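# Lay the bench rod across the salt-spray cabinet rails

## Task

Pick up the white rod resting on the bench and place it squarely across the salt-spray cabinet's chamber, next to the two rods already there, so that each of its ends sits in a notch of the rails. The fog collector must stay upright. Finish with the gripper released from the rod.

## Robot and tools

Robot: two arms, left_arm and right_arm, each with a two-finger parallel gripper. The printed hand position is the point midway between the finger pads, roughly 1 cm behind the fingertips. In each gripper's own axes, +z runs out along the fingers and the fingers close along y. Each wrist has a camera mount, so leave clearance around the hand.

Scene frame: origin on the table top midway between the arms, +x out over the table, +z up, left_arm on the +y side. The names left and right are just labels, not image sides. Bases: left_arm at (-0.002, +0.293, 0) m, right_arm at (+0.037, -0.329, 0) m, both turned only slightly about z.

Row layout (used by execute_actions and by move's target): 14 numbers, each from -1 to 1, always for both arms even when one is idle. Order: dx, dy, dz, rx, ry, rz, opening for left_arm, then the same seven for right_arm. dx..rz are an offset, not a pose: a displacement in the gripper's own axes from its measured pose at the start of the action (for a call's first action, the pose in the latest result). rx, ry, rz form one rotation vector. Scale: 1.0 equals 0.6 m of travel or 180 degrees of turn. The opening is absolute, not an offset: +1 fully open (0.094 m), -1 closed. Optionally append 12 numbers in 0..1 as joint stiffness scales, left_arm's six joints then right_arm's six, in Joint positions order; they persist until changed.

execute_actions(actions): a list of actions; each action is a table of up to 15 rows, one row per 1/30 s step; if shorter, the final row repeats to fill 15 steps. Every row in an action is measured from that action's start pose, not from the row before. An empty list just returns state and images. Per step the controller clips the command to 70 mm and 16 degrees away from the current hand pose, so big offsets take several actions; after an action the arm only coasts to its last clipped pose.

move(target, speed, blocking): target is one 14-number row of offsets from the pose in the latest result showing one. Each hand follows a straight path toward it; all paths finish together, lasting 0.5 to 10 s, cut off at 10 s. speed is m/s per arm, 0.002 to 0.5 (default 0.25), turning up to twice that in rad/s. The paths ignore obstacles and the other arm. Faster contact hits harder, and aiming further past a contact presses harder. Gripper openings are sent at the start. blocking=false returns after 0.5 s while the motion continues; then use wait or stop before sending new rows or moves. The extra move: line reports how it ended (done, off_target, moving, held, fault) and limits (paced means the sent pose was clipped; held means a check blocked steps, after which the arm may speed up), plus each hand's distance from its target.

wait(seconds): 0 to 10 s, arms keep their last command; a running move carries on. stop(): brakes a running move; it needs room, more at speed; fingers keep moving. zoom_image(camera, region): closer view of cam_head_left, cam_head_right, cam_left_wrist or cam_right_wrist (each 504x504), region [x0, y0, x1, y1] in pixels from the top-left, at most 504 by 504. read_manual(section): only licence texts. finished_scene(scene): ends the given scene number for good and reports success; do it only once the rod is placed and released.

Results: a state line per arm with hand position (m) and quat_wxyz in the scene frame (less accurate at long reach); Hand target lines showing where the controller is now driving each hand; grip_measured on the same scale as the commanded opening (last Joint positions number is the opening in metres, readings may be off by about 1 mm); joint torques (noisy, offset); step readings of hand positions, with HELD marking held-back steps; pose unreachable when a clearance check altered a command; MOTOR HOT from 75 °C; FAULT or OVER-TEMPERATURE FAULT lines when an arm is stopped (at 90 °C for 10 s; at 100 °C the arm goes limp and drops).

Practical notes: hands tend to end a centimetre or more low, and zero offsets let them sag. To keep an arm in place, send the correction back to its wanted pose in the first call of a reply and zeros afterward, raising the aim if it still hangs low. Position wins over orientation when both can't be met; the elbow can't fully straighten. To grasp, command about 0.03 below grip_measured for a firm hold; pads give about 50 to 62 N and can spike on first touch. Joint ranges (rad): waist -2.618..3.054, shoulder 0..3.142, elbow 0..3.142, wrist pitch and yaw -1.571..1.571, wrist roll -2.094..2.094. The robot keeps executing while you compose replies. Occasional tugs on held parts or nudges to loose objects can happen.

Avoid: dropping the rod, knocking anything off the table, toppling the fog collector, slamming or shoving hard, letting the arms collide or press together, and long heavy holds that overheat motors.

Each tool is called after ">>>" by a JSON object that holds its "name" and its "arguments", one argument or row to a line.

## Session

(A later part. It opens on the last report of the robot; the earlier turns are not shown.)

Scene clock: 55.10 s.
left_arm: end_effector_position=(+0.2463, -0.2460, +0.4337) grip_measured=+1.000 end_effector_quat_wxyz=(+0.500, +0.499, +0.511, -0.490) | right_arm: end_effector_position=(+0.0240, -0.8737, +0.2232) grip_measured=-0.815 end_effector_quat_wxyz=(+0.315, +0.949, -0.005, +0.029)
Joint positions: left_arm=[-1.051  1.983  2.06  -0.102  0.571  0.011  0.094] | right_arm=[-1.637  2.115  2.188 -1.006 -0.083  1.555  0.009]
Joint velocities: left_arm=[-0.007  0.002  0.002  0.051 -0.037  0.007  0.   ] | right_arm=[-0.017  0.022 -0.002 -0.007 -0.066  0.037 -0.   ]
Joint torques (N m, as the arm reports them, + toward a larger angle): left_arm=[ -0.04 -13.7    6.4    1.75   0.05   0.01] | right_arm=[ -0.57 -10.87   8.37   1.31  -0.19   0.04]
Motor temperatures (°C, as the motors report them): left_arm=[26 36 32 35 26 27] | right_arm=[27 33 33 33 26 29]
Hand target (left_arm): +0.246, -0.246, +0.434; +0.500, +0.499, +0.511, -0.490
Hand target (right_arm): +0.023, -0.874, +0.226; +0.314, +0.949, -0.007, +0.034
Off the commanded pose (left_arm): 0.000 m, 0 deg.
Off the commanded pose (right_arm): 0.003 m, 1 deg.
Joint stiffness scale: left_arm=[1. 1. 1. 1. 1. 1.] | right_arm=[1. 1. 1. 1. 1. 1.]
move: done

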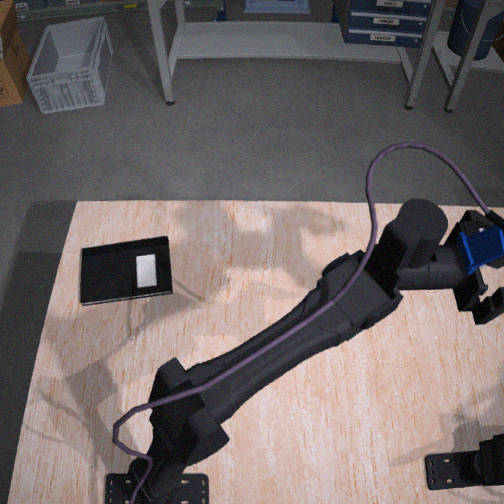

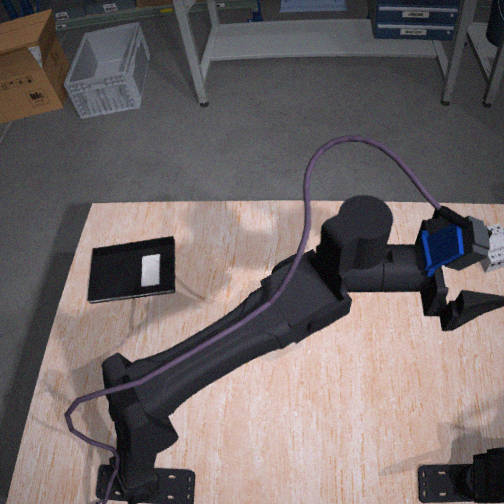

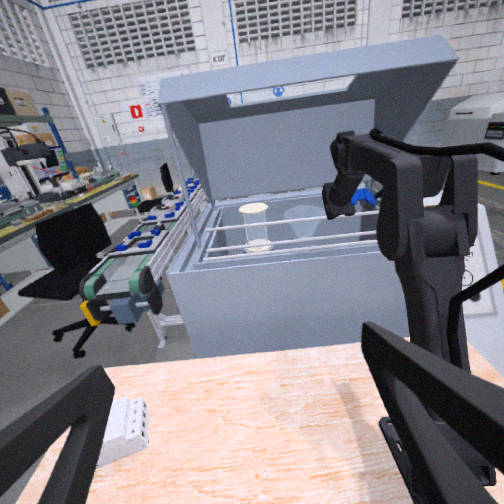

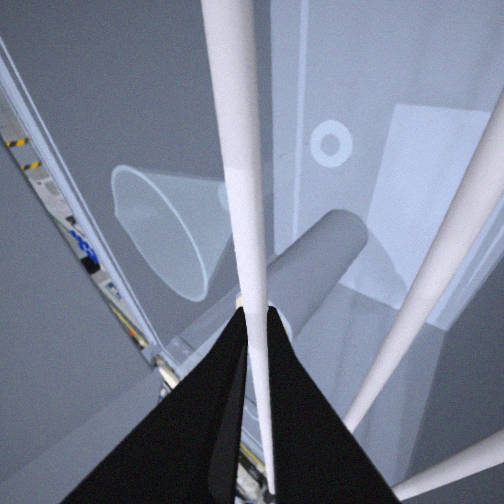

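>>> {"name": "move", "arguments": {
  "target": [0,0,0,0,0,0,1, -0.002,-0.020,0.027,0,0,0,-0.85],
  "speed": 0.02
}}

>>> {"name": "zoom_image", "arguments": {
  "camera": "cam_left_wrist",
  "region": [190, 200, 280, 270]
}}

>>> {"name": "zoom_image", "arguments": {
  "camera": "cam_left_wrist",
  "region": [320, 180, 410, 250]
}}

Scene clock: 57.07 s.
left_arm: end_effector_position=(+0.2463, -0.2460, +0.4337) grip_measured=+1.000 end_effector_quat_wxyz=(+0.500, +0.499, +0.511, -0.490) | right_arm: end_effector_position=(+0.0244, -0.8718, +0.1877) grip_measured=-0.815 end_effector_quat_wxyz=(+0.293, +0.956, -0.006, +0.030)
Joint positions: left_arm=[-1.051  1.983  2.06  -0.102  0.571  0.011  0.094] | right_arm=[-1.637  2.115  2.07  -0.934 -0.085  1.555  0.009]
Joint velocities: left_arm=[ 0.002 -0.007 -0.007 -0.037  0.022 -0.007  0.   ] | right_arm=[-0.002 -0.002  0.017  0.022 -0.066 -0.022  0.   ]
Joint torques (N m, as the arm reports them, + toward a larger angle): left_arm=[ -0.05 -13.7    6.37   1.76   0.05   0.  ] | right_arm=[  0.01 -13.62   6.07   1.55  -0.06   0.02]
Motor temperatures (°C, as the motors report them): left_arm=[26 37 32 35 26 27] | right_arm=[27 34 33 33 26 29]
Hand target (left_arm): +0.246, -0.246, +0.434; +0.500, +0.499, +0.511, -0.490
Hand target (right_arm): +0.024, -0.874, +0.203; +0.314, +0.949, -0.005, +0.029
Off the commanded pose (left_arm): 0.000 m, 0 deg.
Off the commanded pose (right_arm): 0.015 m, 3 deg.
Joint stiffness scale: left_arm=[1. 1. 1. 1. 1. 1.] | right_arm=[1. 1. 1. 1. 1. 1.]
move: off_target (right_arm)

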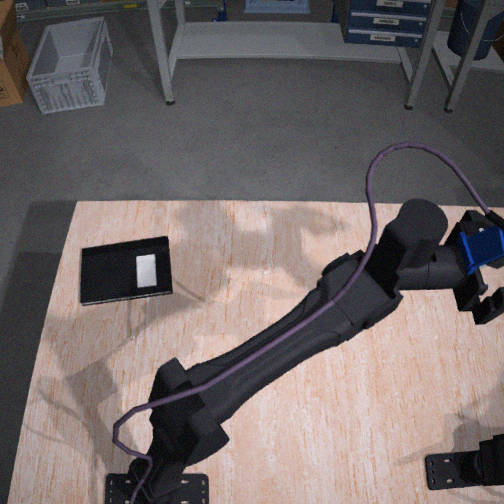

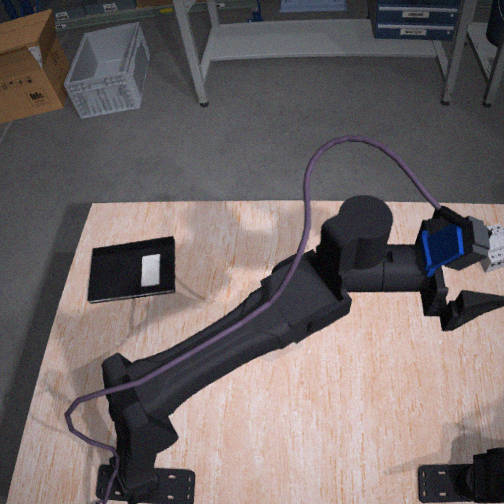

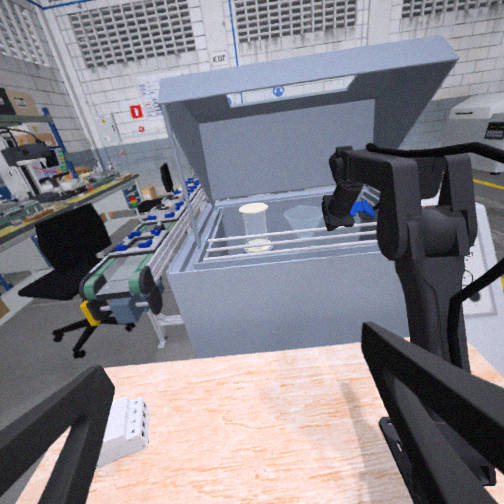

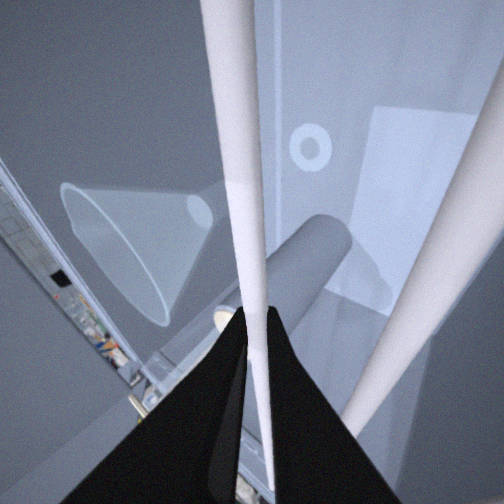

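Region (190, 200, 280, 270) of cam_left_wrist's 504x504 image, scaled by 5.600, with more detail than that image has.

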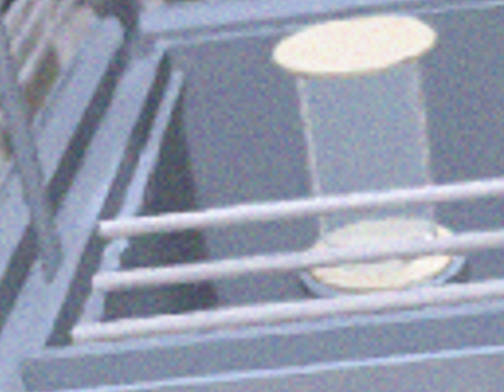

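Region (320, 180, 410, 250) of cam_left_wrist's 504x504 image, scaled by 5.600, with more detail than that image has.

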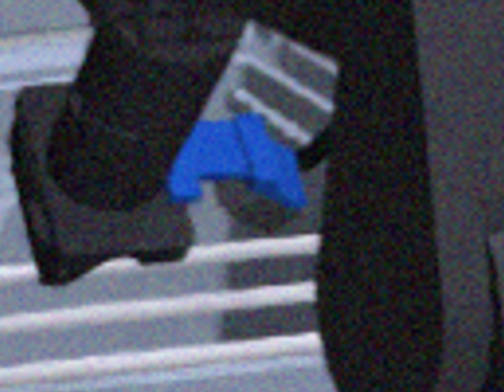

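>>> {"name": "move", "arguments": {
  "target": [0,0,0,0,0,0,1, 0,-0.003,0.005,0,0,0,-0.85],
  "speed": 0.008
}}

>>> {"name": "zoom_image", "arguments": {
  "camera": "cam_left_wrist",
  "region": [190, 200, 280, 270]
}}

>>> {"name": "zoom_image", "arguments": {
  "camera": "cam_left_wrist",
  "region": [320, 180, 410, 250]
}}

Scene clock: 58.23 s.
left_arm: end_effector_position=(+0.2463, -0.2460, +0.4337) grip_measured=+1.000 end_effector_quat_wxyz=(+0.500, +0.499, +0.511, -0.490) | right_arm: end_effector_position=(+0.0244, -0.8712, +0.1848) grip_measured=-0.815 end_effector_quat_wxyz=(+0.290, +0.956, -0.004, +0.030)
Joint positions: left_arm=[-1.051  1.983  2.06  -0.102  0.571  0.011  0.094] | right_arm=[-1.637  2.115  2.061 -0.93  -0.085  1.552  0.009]
Joint velocities: left_arm=[ 0.012  0.007 -0.037  0.007 -0.066  0.022  0.   ] | right_arm=[-0.017  0.007 -0.002 -0.066 -0.037  0.007 -0.   ]
Joint torques (N m, as the arm reports them, + toward a larger angle): left_arm=[ -0.04 -13.71   6.39   1.76   0.06   0.  ] | right_arm=[  0.03 -11.81   5.95   1.49  -0.08   0.04]
Motor temperatures (°C, as the motors report them): left_arm=[26 37 32 35 26 27] | right_arm=[27 34 33 33 26 29]
Hand target (left_arm): +0.246, -0.246, +0.434; +0.500, +0.499, +0.511, -0.490
Hand target (right_arm): +0.025, -0.872, +0.184; +0.293, +0.956, -0.006, +0.030
Off the commanded pose (left_arm): 0.000 m, 0 deg.
Off the commanded pose (right_arm): 0.001 m, 0 deg.
Joint stiffness scale: left_arm=[1. 1. 1. 1. 1. 1.] | right_arm=[1. 1. 1. 1. 1. 1.]
move: done

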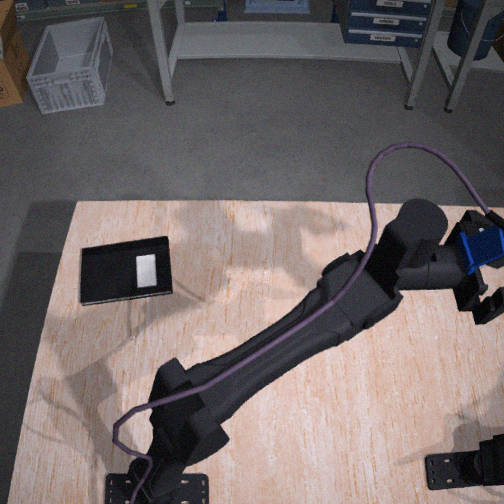

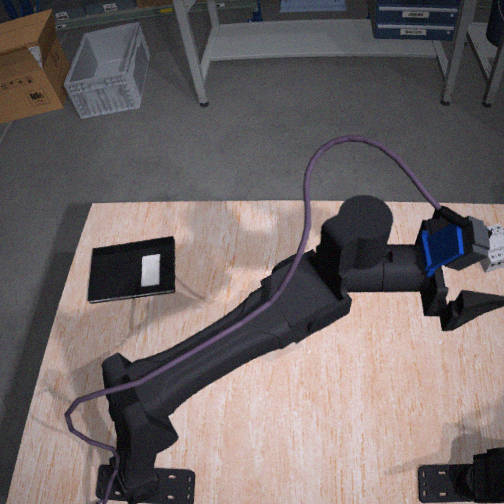

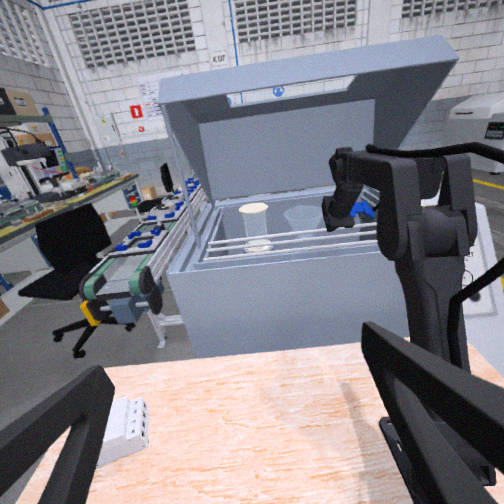

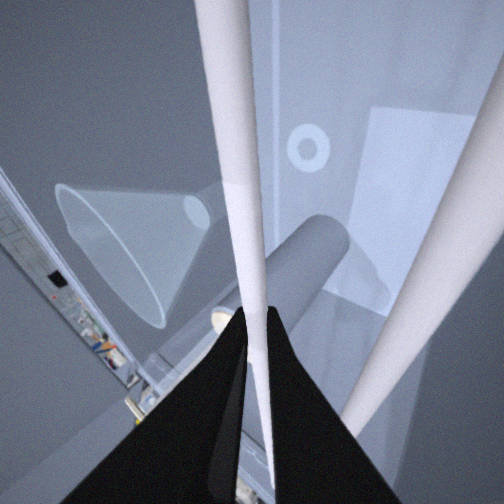

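Region (190, 200, 280, 270) of cam_left_wrist's 504x504 image, scaled by 5.600, with more detail than that image has.

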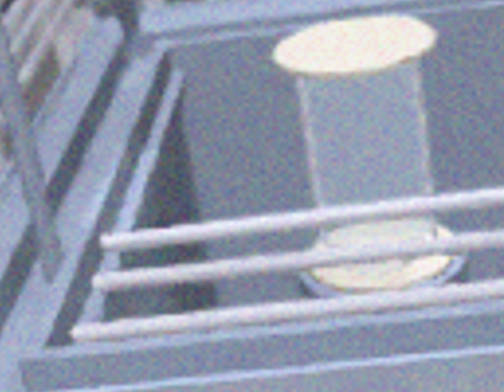

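Region (320, 180, 410, 250) of cam_left_wrist's 504x504 image, scaled by 5.600, with more detail than that image has.

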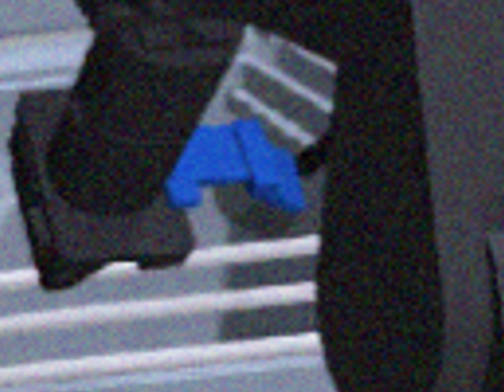

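>>> {"name": "execute_actions", "arguments": {
  "actions": [
    [[0,0,0,0,0,0,1, 0,0,0,0,0,0,-0.82],[0,0,0,0,0,0,1, 0,0,0,0,0,0,-0.81],[0,0,0,0,0,0,1, 0,0,0,0,0,0,-0.80],[0,0,0,0,0,0,1, 0,0,0,0,0,0,-0.79],[0,0,0,0,0,0,1, 0,0,0,0,0,0,-0.78],[0,0,0,0,0,0,1, 0,0,0,0,0,0,-0.76],[0,0,0,0,0,0,1, 0,0,0,0,0,0,-0.74],[0,0,0,0,0,0,1, 0,0,0,0,0,0,-0.72],[0,0,0,0,0,0,1, 0,0,0,0,0,0,-0.70],[0,0,0,0,0,0,1, 0,0,0,0,0,0,-0.67],[0,0,0,0,0,0,1, 0,0,0,0,0,0,-0.64],[0,0,0,0,0,0,1, 0,0,0,0,0,0,-0.6]],
    [[0,0,0,0,0,0,1, 0,0,0,0,0,0,-0.6]]
  ]
}}

>>> {"name": "zoom_image", "arguments": {
  "camera": "cam_left_wrist",
  "region": [190, 200, 280, 270]
}}

>>> {"name": "zoom_image", "arguments": {
  "camera": "cam_left_wrist",
  "region": [320, 180, 410, 250]
}}

Scene clock: 60.03 s.
left_arm: end_effector_position=(+0.2463, -0.2460, +0.4337) grip_measured=+1.000 end_effector_quat_wxyz=(+0.500, +0.499, +0.511, -0.490) | right_arm: end_effector_position=(+0.0244, -0.8713, +0.1848) grip_measured=-0.603 end_effector_quat_wxyz=(+0.291, +0.956, -0.004, +0.030)
Joint positions: left_arm=[-1.051  1.983  2.06  -0.102  0.571  0.011  0.094] | right_arm=[-1.637  2.115  2.061 -0.929 -0.085  1.551  0.019]
Joint velocities: left_arm=[-0.007 -0.012  0.012 -0.037 -0.051  0.007  0.   ] | right_arm=[-0.002 -0.007 -0.002 -0.007  0.007 -0.037  0.001]
Joint torques (N m, as the arm reports them, + toward a larger angle): left_arm=[ -0.04 -13.71   6.38   1.75   0.05   0.01] | right_arm=[  0.   -11.57   6.65   1.39  -0.07   0.02]
Motor temperatures (°C, as the motors report them): left_arm=[26 37 32 35 26 27] | right_arm=[27 34 33 33 26 29]
Hand target (left_arm): +0.246, -0.246, +0.434; +0.500, +0.499, +0.511, -0.490
Hand target (right_arm): +0.024, -0.871, +0.185; +0.291, +0.956, -0.004, +0.030
Off the commanded pose (left_arm): 0.000 m, 0 deg.
Off the commanded pose (right_arm): 0.000 m, 0 deg.
Joint stiffness scale: left_arm=[1. 1. 1. 1. 1. 1.] | right_arm=[1. 1. 1. 1. 1. 1.]
Step readings (end_effector_position; steps 1 to 15: 1st action; 16 to 30: 2nd action):
0: left_arm (+0.2463, -0.2460, +0.4337) | right_arm (+0.0244, -0.8712, +0.1848)
1: left_arm (+0.2463, -0.2460, +0.4337) | right_arm (+0.0244, -0.8712, +0.1848)
2: left_arm (+0.2463, -0.2460, +0.4337) | right_arm (+0.0244, -0.8712, +0.1848)
4: left_arm (+0.2463, -0.2460, +0.4337) | right_arm (+0.0244, -0.8712, +0.1848)
8: left_arm (+0.2463, -0.2460, +0.4337) | right_arm (+0.0244, -0.8713, +0.1848)
15: left_arm (+0.2463, -0.2460, +0.4337) | right_arm (+0.0244, -0.8713, +0.1848)
16: left_arm (+0.2463, -0.2460, +0.4337) | right_arm (+0.0244, -0.8713, +0.1848)
17: left_arm (+0.2463, -0.2460, +0.4337) | right_arm (+0.0244, -0.8713, +0.1848)
19: left_arm (+0.2463, -0.2460, +0.4337) | right_arm (+0.0244, -0.8713, +0.1848)
23: left_arm (+0.2463, -0.2460, +0.4337) | right_arm (+0.0244, -0.8713, +0.1848)
30: end_effector_position above

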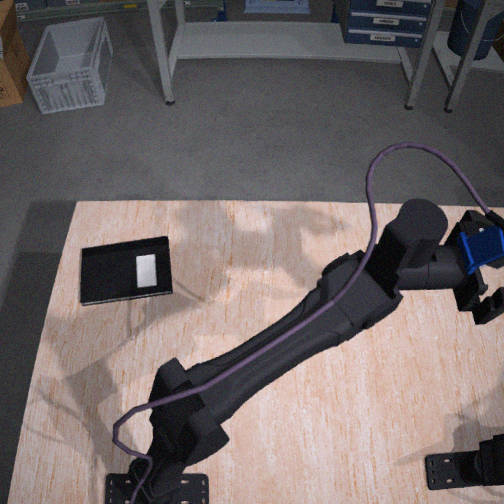

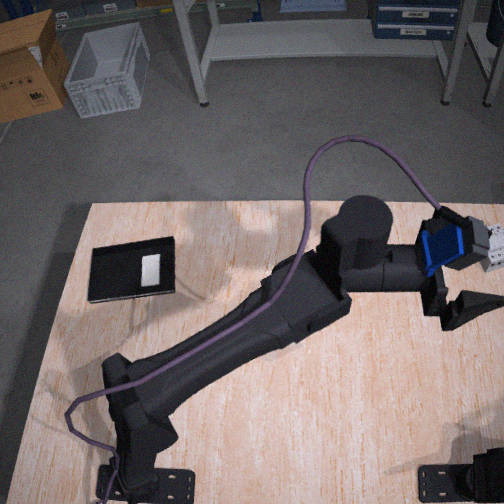

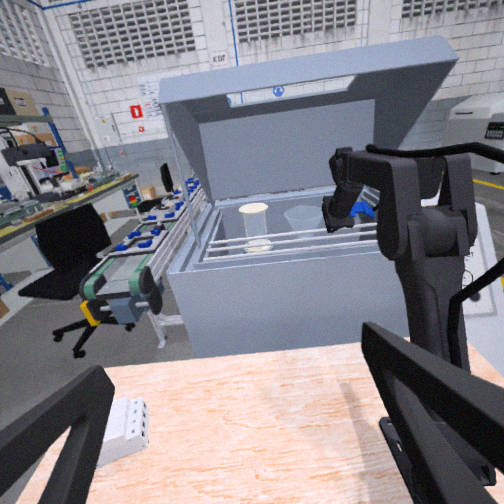

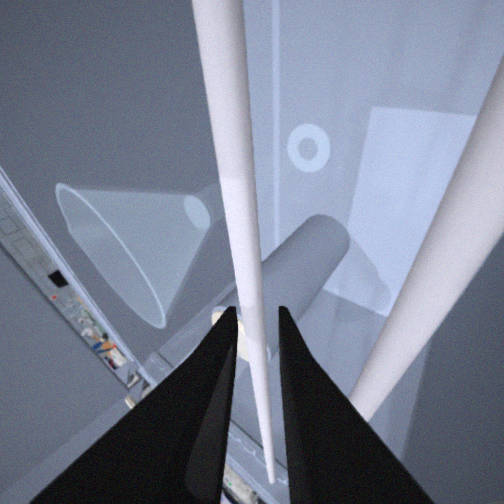

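Region (190, 200, 280, 270) of cam_left_wrist's 504x504 image, scaled by 5.600, with more detail than that image has.

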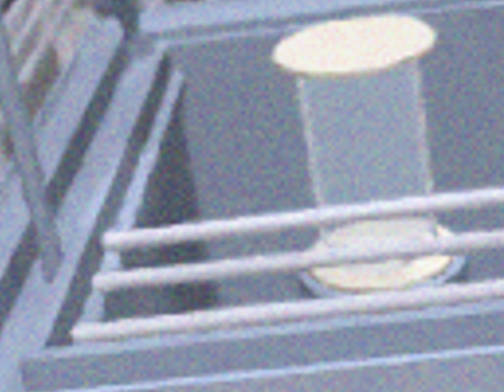

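Region (320, 180, 410, 250) of cam_left_wrist's 504x504 image, scaled by 5.600, with more detail than that image has.

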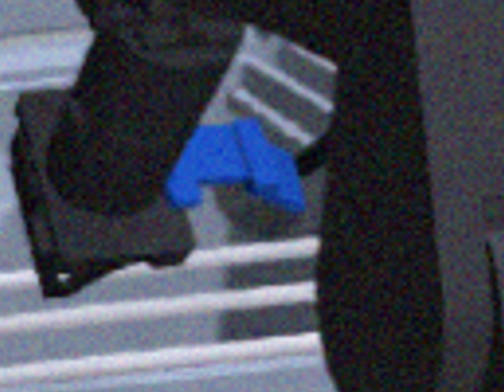

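>>> {"name": "zoom_image", "arguments": {
  "camera": "cam_right_wrist",
  "region": [210, 410, 304, 504]
}}

Region (210, 410, 304, 504) of cam_right_wrist's 504x504 image, scaled by 5.362, with more detail than that image has.

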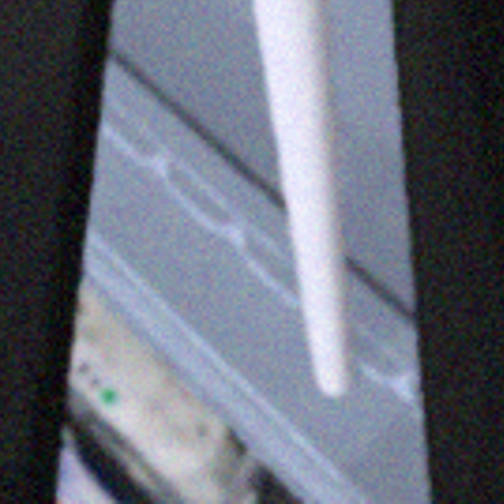

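>>> {"name": "move", "arguments": {
  "target": [0,0,0,0,0,0,1, 0,0,-0.07,0,0,0,-0.6],
  "speed": 0.06
}}

>>> {"name": "move", "arguments": {
  "target": [0,0,0,0,0,0,1, -0.21,0.01,-0.015,0,-0.016,0,-0.6],
  "speed": 0.12
}}

Scene clock: 63.57 s.
left_arm: end_effector_position=(+0.2463, -0.2460, +0.4337) grip_measured=+1.000 end_effector_quat_wxyz=(+0.500, +0.499, +0.511, -0.490) | right_arm: end_effector_position=(+0.0257, -0.8525, +0.2066) grip_measured=-0.603 end_effector_quat_wxyz=(+0.287, +0.958, -0.004, +0.031)
Joint positions: left_arm=[-1.051  1.983  2.06  -0.102  0.571  0.011  0.094] | right_arm=[-1.637  2.054  2.061 -0.998 -0.086  1.551  0.019]
Joint velocities: left_arm=[ 0.002  0.022 -0.002 -0.037 -0.037 -0.022  0.   ] | right_arm=[-0.002 -0.017 -0.007 -0.051 -0.095 -0.007  0.   ]
Joint torques (N m, as the arm reports them, + toward a larger angle): left_arm=[ -0.04 -13.71   6.38   1.75   0.05   0.  ] | right_arm=[ -0.97 -12.2    8.46   1.17  -0.11  -0.05]
Motor temperatures (°C, as the motors report them): left_arm=[26 38 32 36 26 27] | right_arm=[27 35 33 33 26 29]
Hand target (left_arm): +0.246, -0.246, +0.434; +0.500, +0.499, +0.511, -0.490
Hand target (right_arm): +0.022, -0.848, +0.219; +0.291, +0.956, -0.004, +0.030
Off the commanded pose (left_arm): 0.000 m, 0 deg.
Off the commanded pose (right_arm): 0.014 m, 0 deg.
Joint stiffness scale: left_arm=[1. 1. 1. 1. 1. 1.] | right_arm=[1. 1. 1. 1. 1. 1.]
move: off_target (right_arm)

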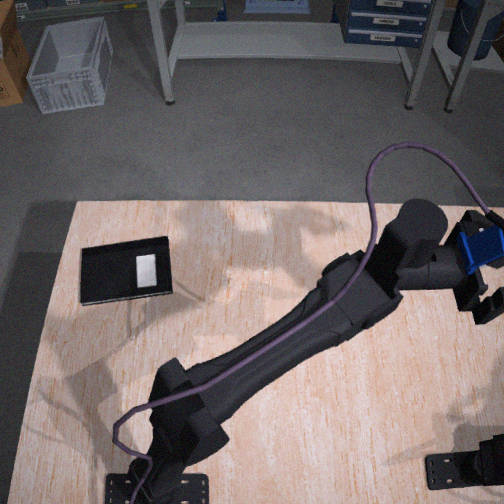

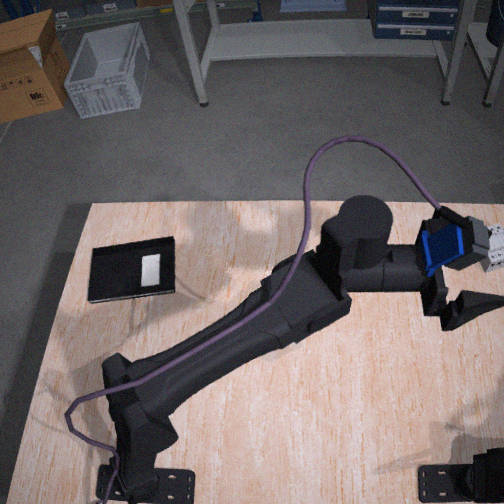

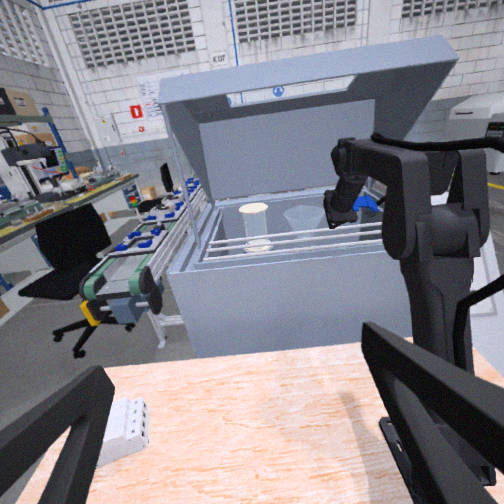

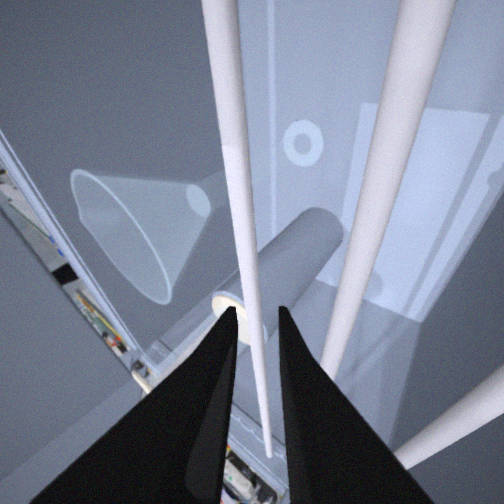

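Scene clock: 65.13 s.
left_arm: end_effector_position=(+0.2463, -0.2460, +0.4337) grip_measured=+1.000 end_effector_quat_wxyz=(+0.500, +0.499, +0.511, -0.490) | right_arm: end_effector_position=(-0.1031, -0.8565, +0.2101) grip_measured=-0.603 end_effector_quat_wxyz=(+0.295, +0.955, -0.017, +0.006)
Joint positions: left_arm=[-1.051  1.983  2.06  -0.102  0.571  0.011  0.094] | right_arm=[-1.904  2.185  2.276 -1.086 -0.179  1.34   0.019]
Joint velocities: left_arm=[-0.002 -0.012  0.002  0.007 -0.095 -0.007  0.   ] | right_arm=[-0.002 -0.007  0.002 -0.051  0.037 -0.051 -0.   ]
Joint torques (N m, as the arm reports them, + toward a larger angle): left_arm=[ -0.04 -13.71   6.37   1.75   0.05   0.01] | right_arm=[  0.05 -11.14   8.08   1.12  -0.19  -0.05]
Motor temperatures (°C, as the motors report them): left_arm=[26 38 32 36 26 27] | right_arm=[27 35 33 33 26 29]
Hand target (left_arm): +0.246, -0.246, +0.434; +0.500, +0.499, +0.511, -0.490
Hand target (right_arm): -0.101, -0.854, +0.208; +0.287, +0.958, -0.012, +0.010
Off the commanded pose (left_arm): 0.000 m, 0 deg.
Off the commanded pose (right_arm): 0.004 m, 1 deg.
Joint stiffness scale: left_arm=[1. 1. 1. 1. 1. 1.] | right_arm=[1. 1. 1. 1. 1. 1.]
move: done

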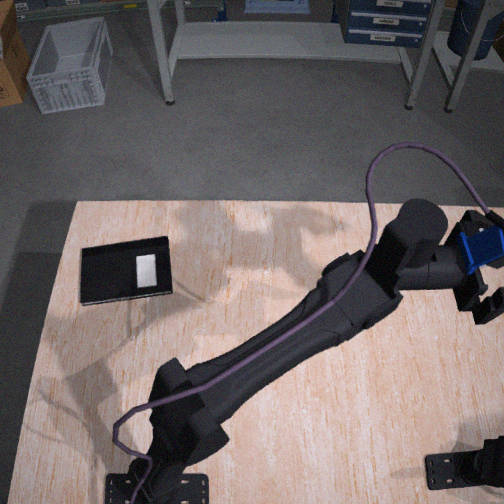

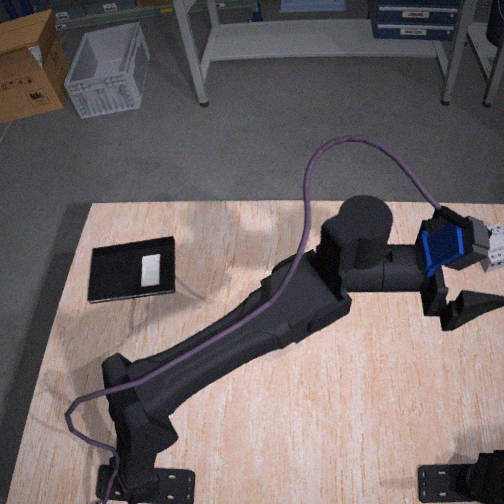

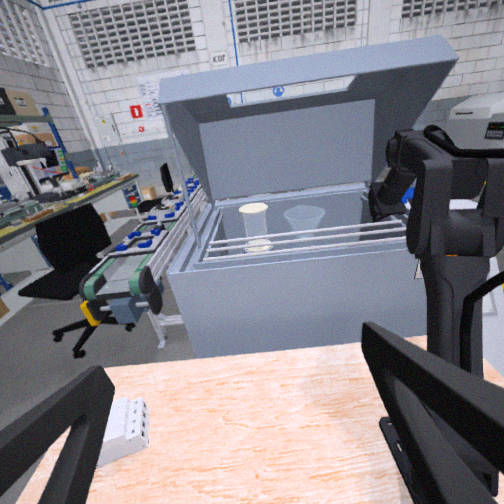

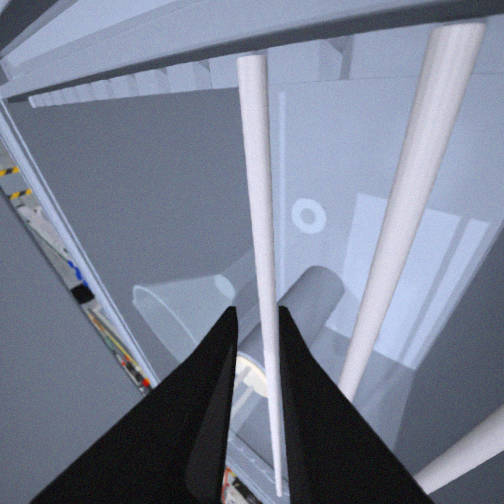

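>>> {"name": "zoom_image", "arguments": {
  "camera": "cam_right_wrist",
  "region": [140, 0, 504, 130]
}}

>>> {"name": "zoom_image", "arguments": {
  "camera": "cam_left_wrist",
  "region": [190, 200, 400, 270]
}}

Region (140, 0, 504, 130) of cam_right_wrist's 504x504 image, scaled by 1.385, with more detail than that image has; it fills the top 180 rows of this view, and the rest is white.

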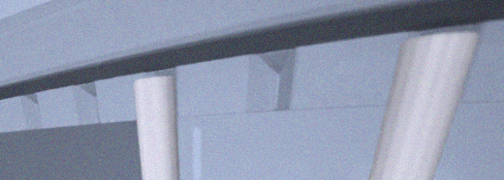

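Region (190, 200, 400, 270) of cam_left_wrist's 504x504 image, scaled by 2.400, with more detail than that image has.

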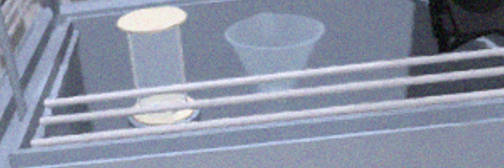

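>>> {"name": "move", "arguments": {
  "target": [0,0,0,0,0,0,1, 0.5,-0.012,-0.02,0,0,-0.008,-0.5],
  "speed": 0.15
}}

Scene clock: 70.37 s.
left_arm: end_effector_position=(+0.2463, -0.2460, +0.4337) grip_measured=+1.000 end_effector_quat_wxyz=(+0.500, +0.499, +0.511, -0.490) | right_arm: end_effector_position=(+0.2024, -0.8542, +0.2262) grip_measured=-0.503 end_effector_quat_wxyz=(+0.310, +0.951, +0.001, +0.005)
Joint positions: left_arm=[-1.051  1.983  2.06  -0.102  0.571  0.011  0.094] | right_arm=[-1.215  2.216  2.378 -1.133  0.203  1.873  0.023]
Joint velocities: left_arm=[-0.017 -0.017  0.007  0.022  0.125 -0.007  0.   ] | right_arm=[-0.002  0.012 -0.002 -0.051 -0.007 -0.022 -0.002]
Joint torques (N m, as the arm reports them, + toward a larger angle): left_arm=[ -0.04 -13.69   6.38   1.75   0.05   0.  ] | right_arm=[ -0.33 -11.09   7.86   1.14   0.21   0.02]
Motor temperatures (°C, as the motors report them): left_arm=[26 39 32 36 26 27] | right_arm=[27 36 33 33 26 29]
Hand target (left_arm): +0.246, -0.246, +0.434; +0.500, +0.499, +0.511, -0.490
Hand target (right_arm): +0.197, -0.852, +0.223; +0.299, +0.954, -0.002, -0.006
Off the commanded pose (left_arm): 0.000 m, 0 deg.
Off the commanded pose (right_arm): 0.007 m, 2 deg.
Joint stiffness scale: left_arm=[1. 1. 1. 1. 1. 1.] | right_arm=[1. 1. 1. 1. 1. 1.]
move: done

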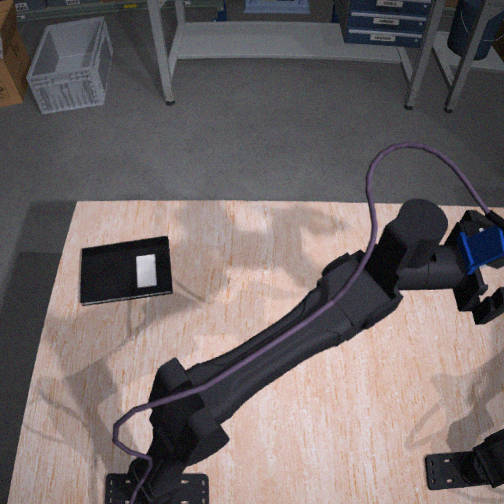

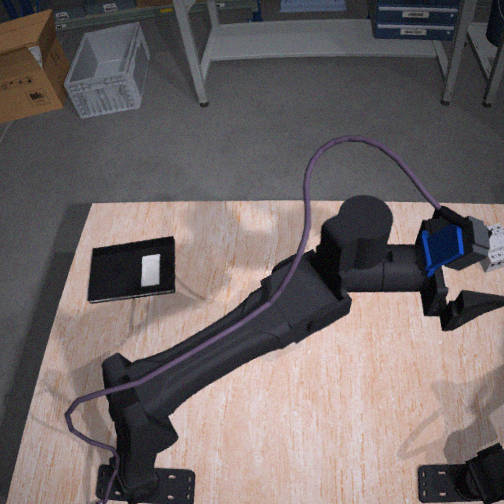

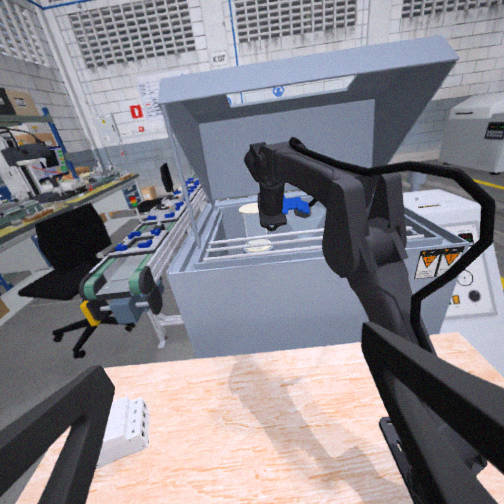

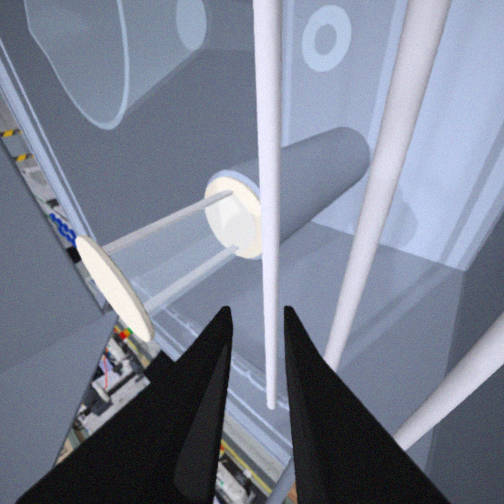

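>>> {"name": "zoom_image", "arguments": {
  "camera": "cam_right_wrist",
  "region": [210, 340, 320, 450]
}}

Region (210, 340, 320, 450) of cam_right_wrist's 504x504 image, scaled by 4.582, with more detail than that image has.

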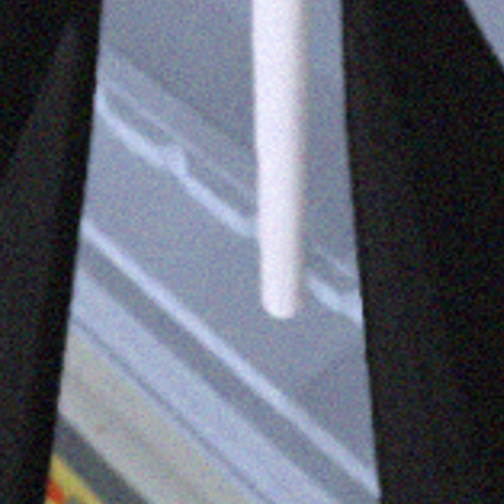

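>>> {"name": "move", "arguments": {
  "target": [0,0,0,0,0,0,1, 0,-0.012,0.04,0,0,0,-0.5],
  "speed": 0.03
}}

Scene clock: 72.13 s.
left_arm: end_effector_position=(+0.2463, -0.2460, +0.4337) grip_measured=+1.000 end_effector_quat_wxyz=(+0.500, +0.499, +0.511, -0.490) | right_arm: end_effector_position=(+0.2056, -0.8611, +0.2033) grip_measured=-0.503 end_effector_quat_wxyz=(+0.308, +0.951, +0.001, +0.006)
Joint positions: left_arm=[-1.051  1.983  2.06  -0.102  0.571  0.011  0.094] | right_arm=[-1.215  2.216  2.283 -1.042  0.201  1.875  0.023]
Joint velocities: left_arm=[-0.022 -0.007  0.007 -0.022  0.022  0.037  0.   ] | right_arm=[-0.017 -0.002 -0.017  0.022 -0.022  0.051  0.   ]
Joint torques (N m, as the arm reports them, + toward a larger angle): left_arm=[ -0.05 -13.7    6.37   1.75   0.05   0.01] | right_arm=[ -0.52 -12.39   5.58   1.45   0.05  -0.03]
Motor temperatures (°C, as the motors report them): left_arm=[26 39 32 36 26 27] | right_arm=[27 36 33 33 26 29]
Hand target (left_arm): +0.246, -0.246, +0.434; +0.500, +0.499, +0.511, -0.490
Hand target (right_arm): +0.203, -0.863, +0.203; +0.309, +0.951, +0.001, +0.005
Off the commanded pose (left_arm): 0.000 m, 0 deg.
Off the commanded pose (right_arm): 0.003 m, 0 deg.
Joint stiffness scale: left_arm=[1. 1. 1. 1. 1. 1.] | right_arm=[1. 1. 1. 1. 1. 1.]
move: done

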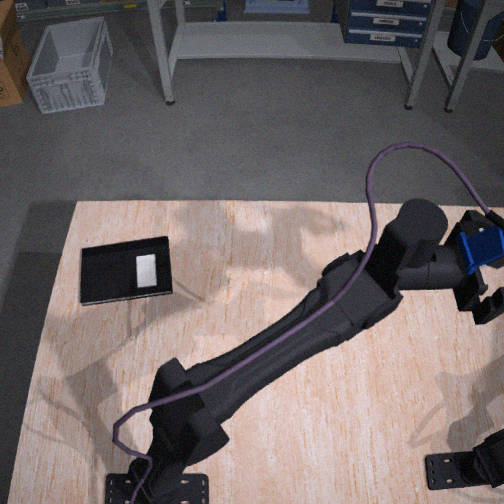

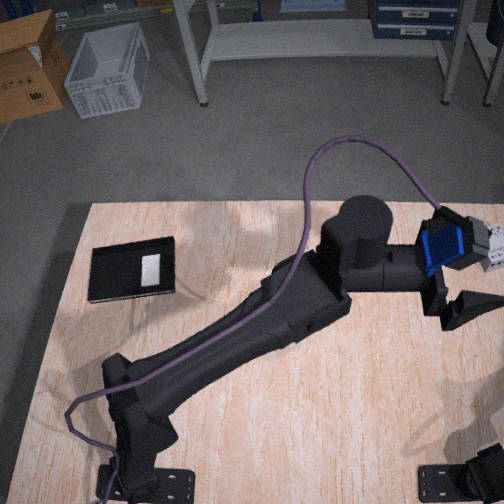

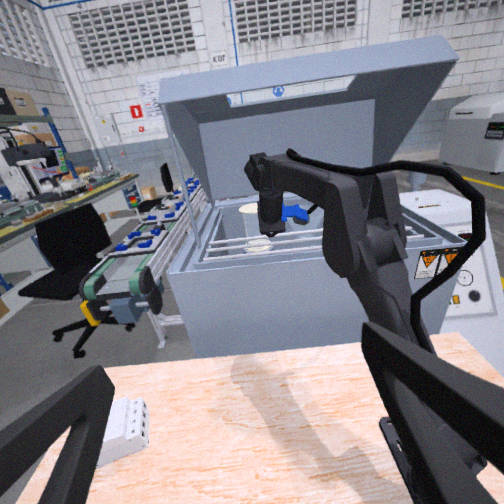

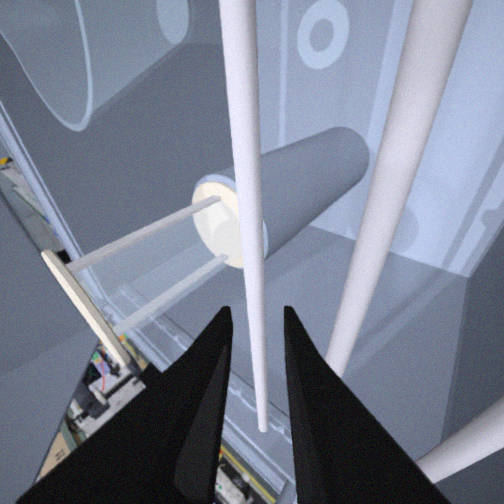

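>>> {"name": "move", "arguments": {
  "target": [0,0,0,0,0,0,1, 0,0,0.037,0,0,0,-0.5],
  "speed": 0.025
}}

>>> {"name": "zoom_image", "arguments": {
  "camera": "cam_right_wrist",
  "region": [210, 390, 320, 500]
}}

Scene clock: 73.53 s.
left_arm: end_effector_position=(+0.2463, -0.2460, +0.4337) grip_measured=+1.000 end_effector_quat_wxyz=(+0.500, +0.499, +0.511, -0.490) | right_arm: end_effector_position=(+0.2100, -0.8705, +0.1891) grip_measured=-0.503 end_effector_quat_wxyz=(+0.308, +0.951, +0.002, +0.008)
Joint positions: left_arm=[-1.051  1.983  2.06  -0.102  0.571  0.011  0.094] | right_arm=[-1.215  2.251  2.283 -1.005  0.196  1.875  0.023]
Joint velocities: left_arm=[-0.007 -0.012 -0.022  0.051  0.007 -0.022  0.   ] | right_arm=[ 0.002  0.012 -0.022 -0.007 -0.022  0.022 -0.   ]
Joint torques (N m, as the arm reports them, + toward a larger angle): left_arm=[ -0.05 -13.69   6.38   1.75   0.05   0.01] | right_arm=[ -0.91 -11.89   6.48   1.43   0.04  -0.06]
Motor temperatures (°C, as the motors report them): left_arm=[26 39 32 37 26 27] | right_arm=[27 36 33 33 26 29]
Hand target (left_arm): +0.246, -0.246, +0.434; +0.500, +0.499, +0.511, -0.490
Hand target (right_arm): +0.206, -0.874, +0.185; +0.308, +0.952, +0.001, +0.006
Off the commanded pose (left_arm): 0.000 m, 0 deg.
Off the commanded pose (right_arm): 0.007 m, 0 deg.
Joint stiffness scale: left_arm=[1. 1. 1. 1. 1. 1.] | right_arm=[1. 1. 1. 1. 1. 1.]
move: done

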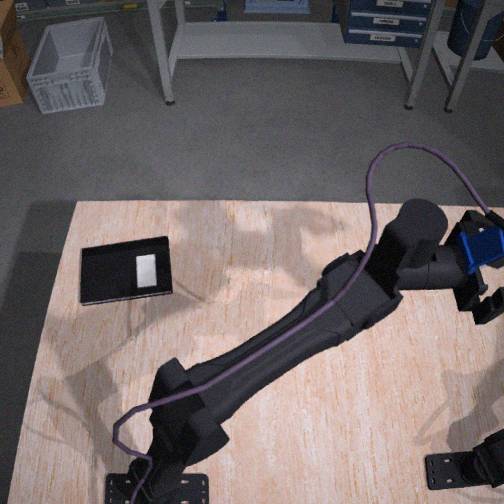

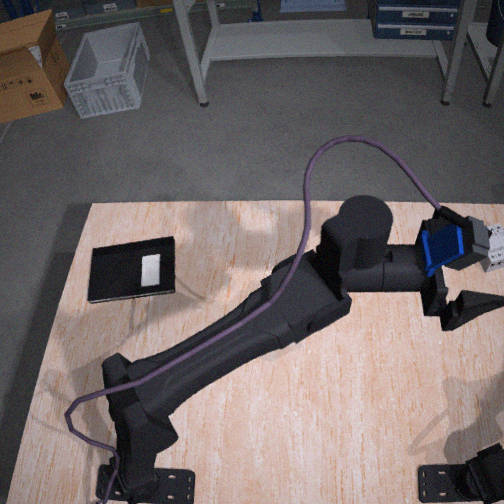

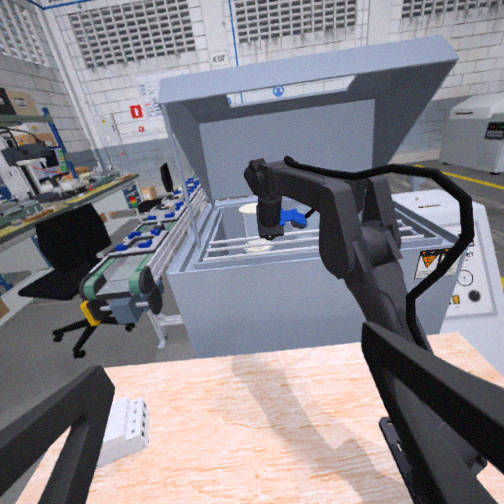

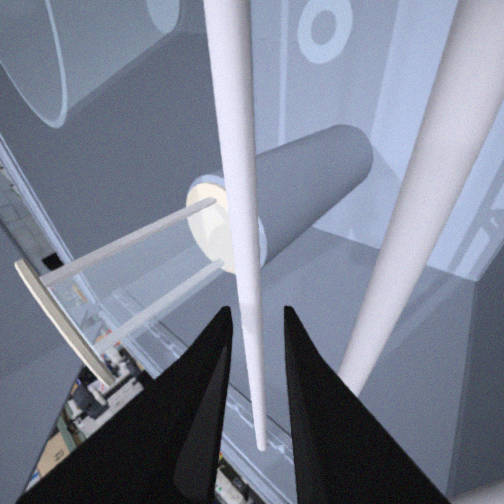

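Region (210, 390, 320, 500) of cam_right_wrist's 504x504 image, scaled by 4.582, with more detail than that image has.

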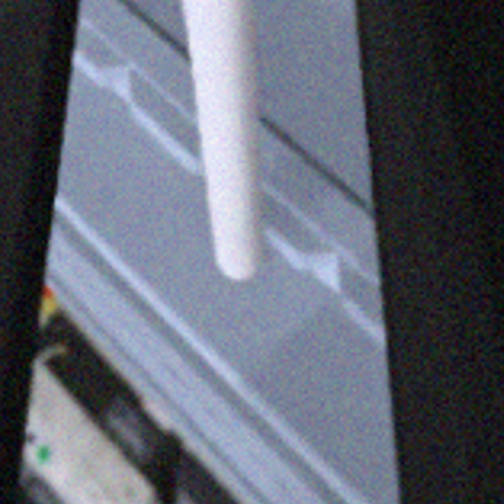

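>>> {"name": "move", "arguments": {
  "target": [0,0,0,0,0,0,1, 0,0.021,0.016,0,0,0,-0.5],
  "speed": 0.015
}}

>>> {"name": "zoom_image", "arguments": {
  "camera": "cam_right_wrist",
  "region": [210, 390, 320, 500]
}}

Scene clock: 75.40 s.
left_arm: end_effector_position=(+0.2463, -0.2460, +0.4337) grip_measured=+1.000 end_effector_quat_wxyz=(+0.500, +0.499, +0.511, -0.490) | right_arm: end_effector_position=(+0.2156, -0.8877, +0.1919) grip_measured=-0.503 end_effector_quat_wxyz=(+0.318, +0.948, +0.000, +0.015)
Joint positions: left_arm=[-1.051  1.983  2.06  -0.102  0.571  0.011  0.094] | right_arm=[-1.218  2.341  2.435 -1.042  0.189  1.874  0.023]
Joint velocities: left_arm=[-0.002  0.002 -0.007 -0.081 -0.022 -0.007  0.   ] | right_arm=[-0.017  0.012  0.007 -0.066  0.007 -0.051 -0.   ]
Joint torques (N m, as the arm reports them, + toward a larger angle): left_arm=[ -0.05 -13.69   6.38   1.76   0.05   0.  ] | right_arm=[ -0.74 -12.32   8.08   1.19   0.06  -0.06]
Motor temperatures (°C, as the motors report them): left_arm=[26 39 32 37 26 27] | right_arm=[27 36 33 33 26 29]
Hand target (left_arm): +0.246, -0.246, +0.434; +0.500, +0.499, +0.511, -0.490
Hand target (right_arm): +0.210, -0.886, +0.189; +0.308, +0.951, +0.002, +0.009
Off the commanded pose (left_arm): 0.000 m, 0 deg.
Off the commanded pose (right_arm): 0.006 m, 1 deg.
Joint stiffness scale: left_arm=[1. 1. 1. 1. 1. 1.] | right_arm=[1. 1. 1. 1. 1. 1.]
move: done

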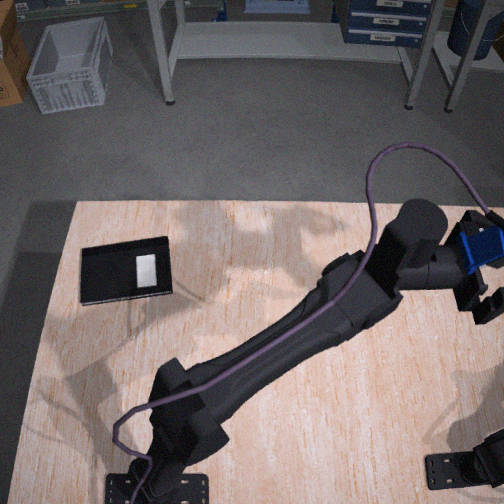

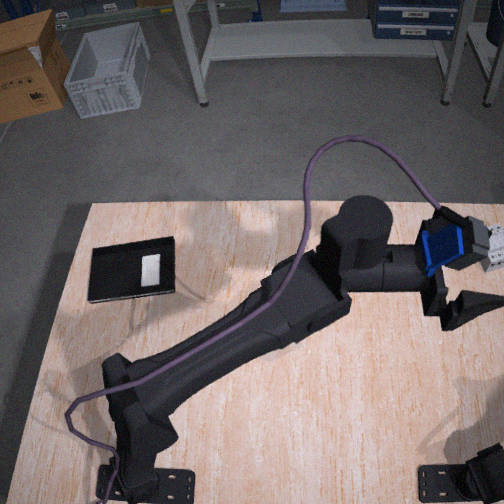

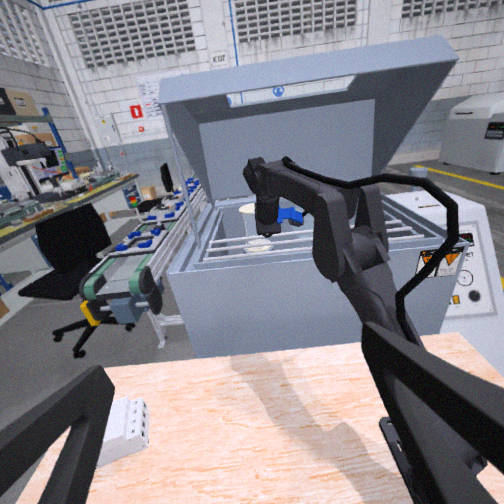

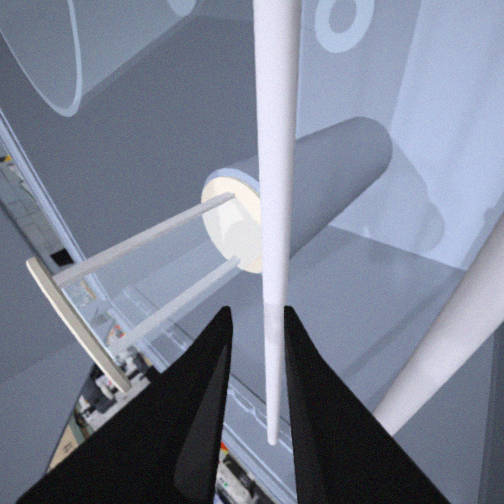

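Region (210, 390, 320, 500) of cam_right_wrist's 504x504 image, scaled by 4.582, with more detail than that image has.

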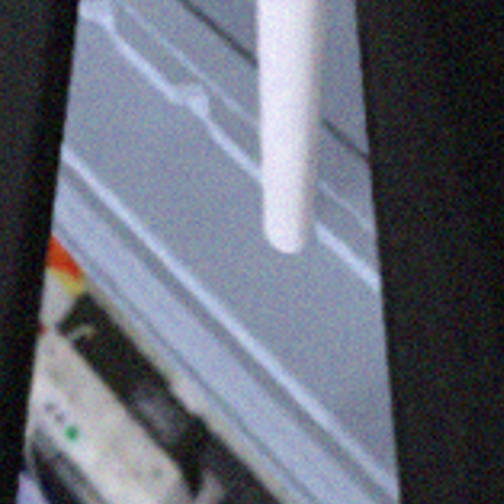

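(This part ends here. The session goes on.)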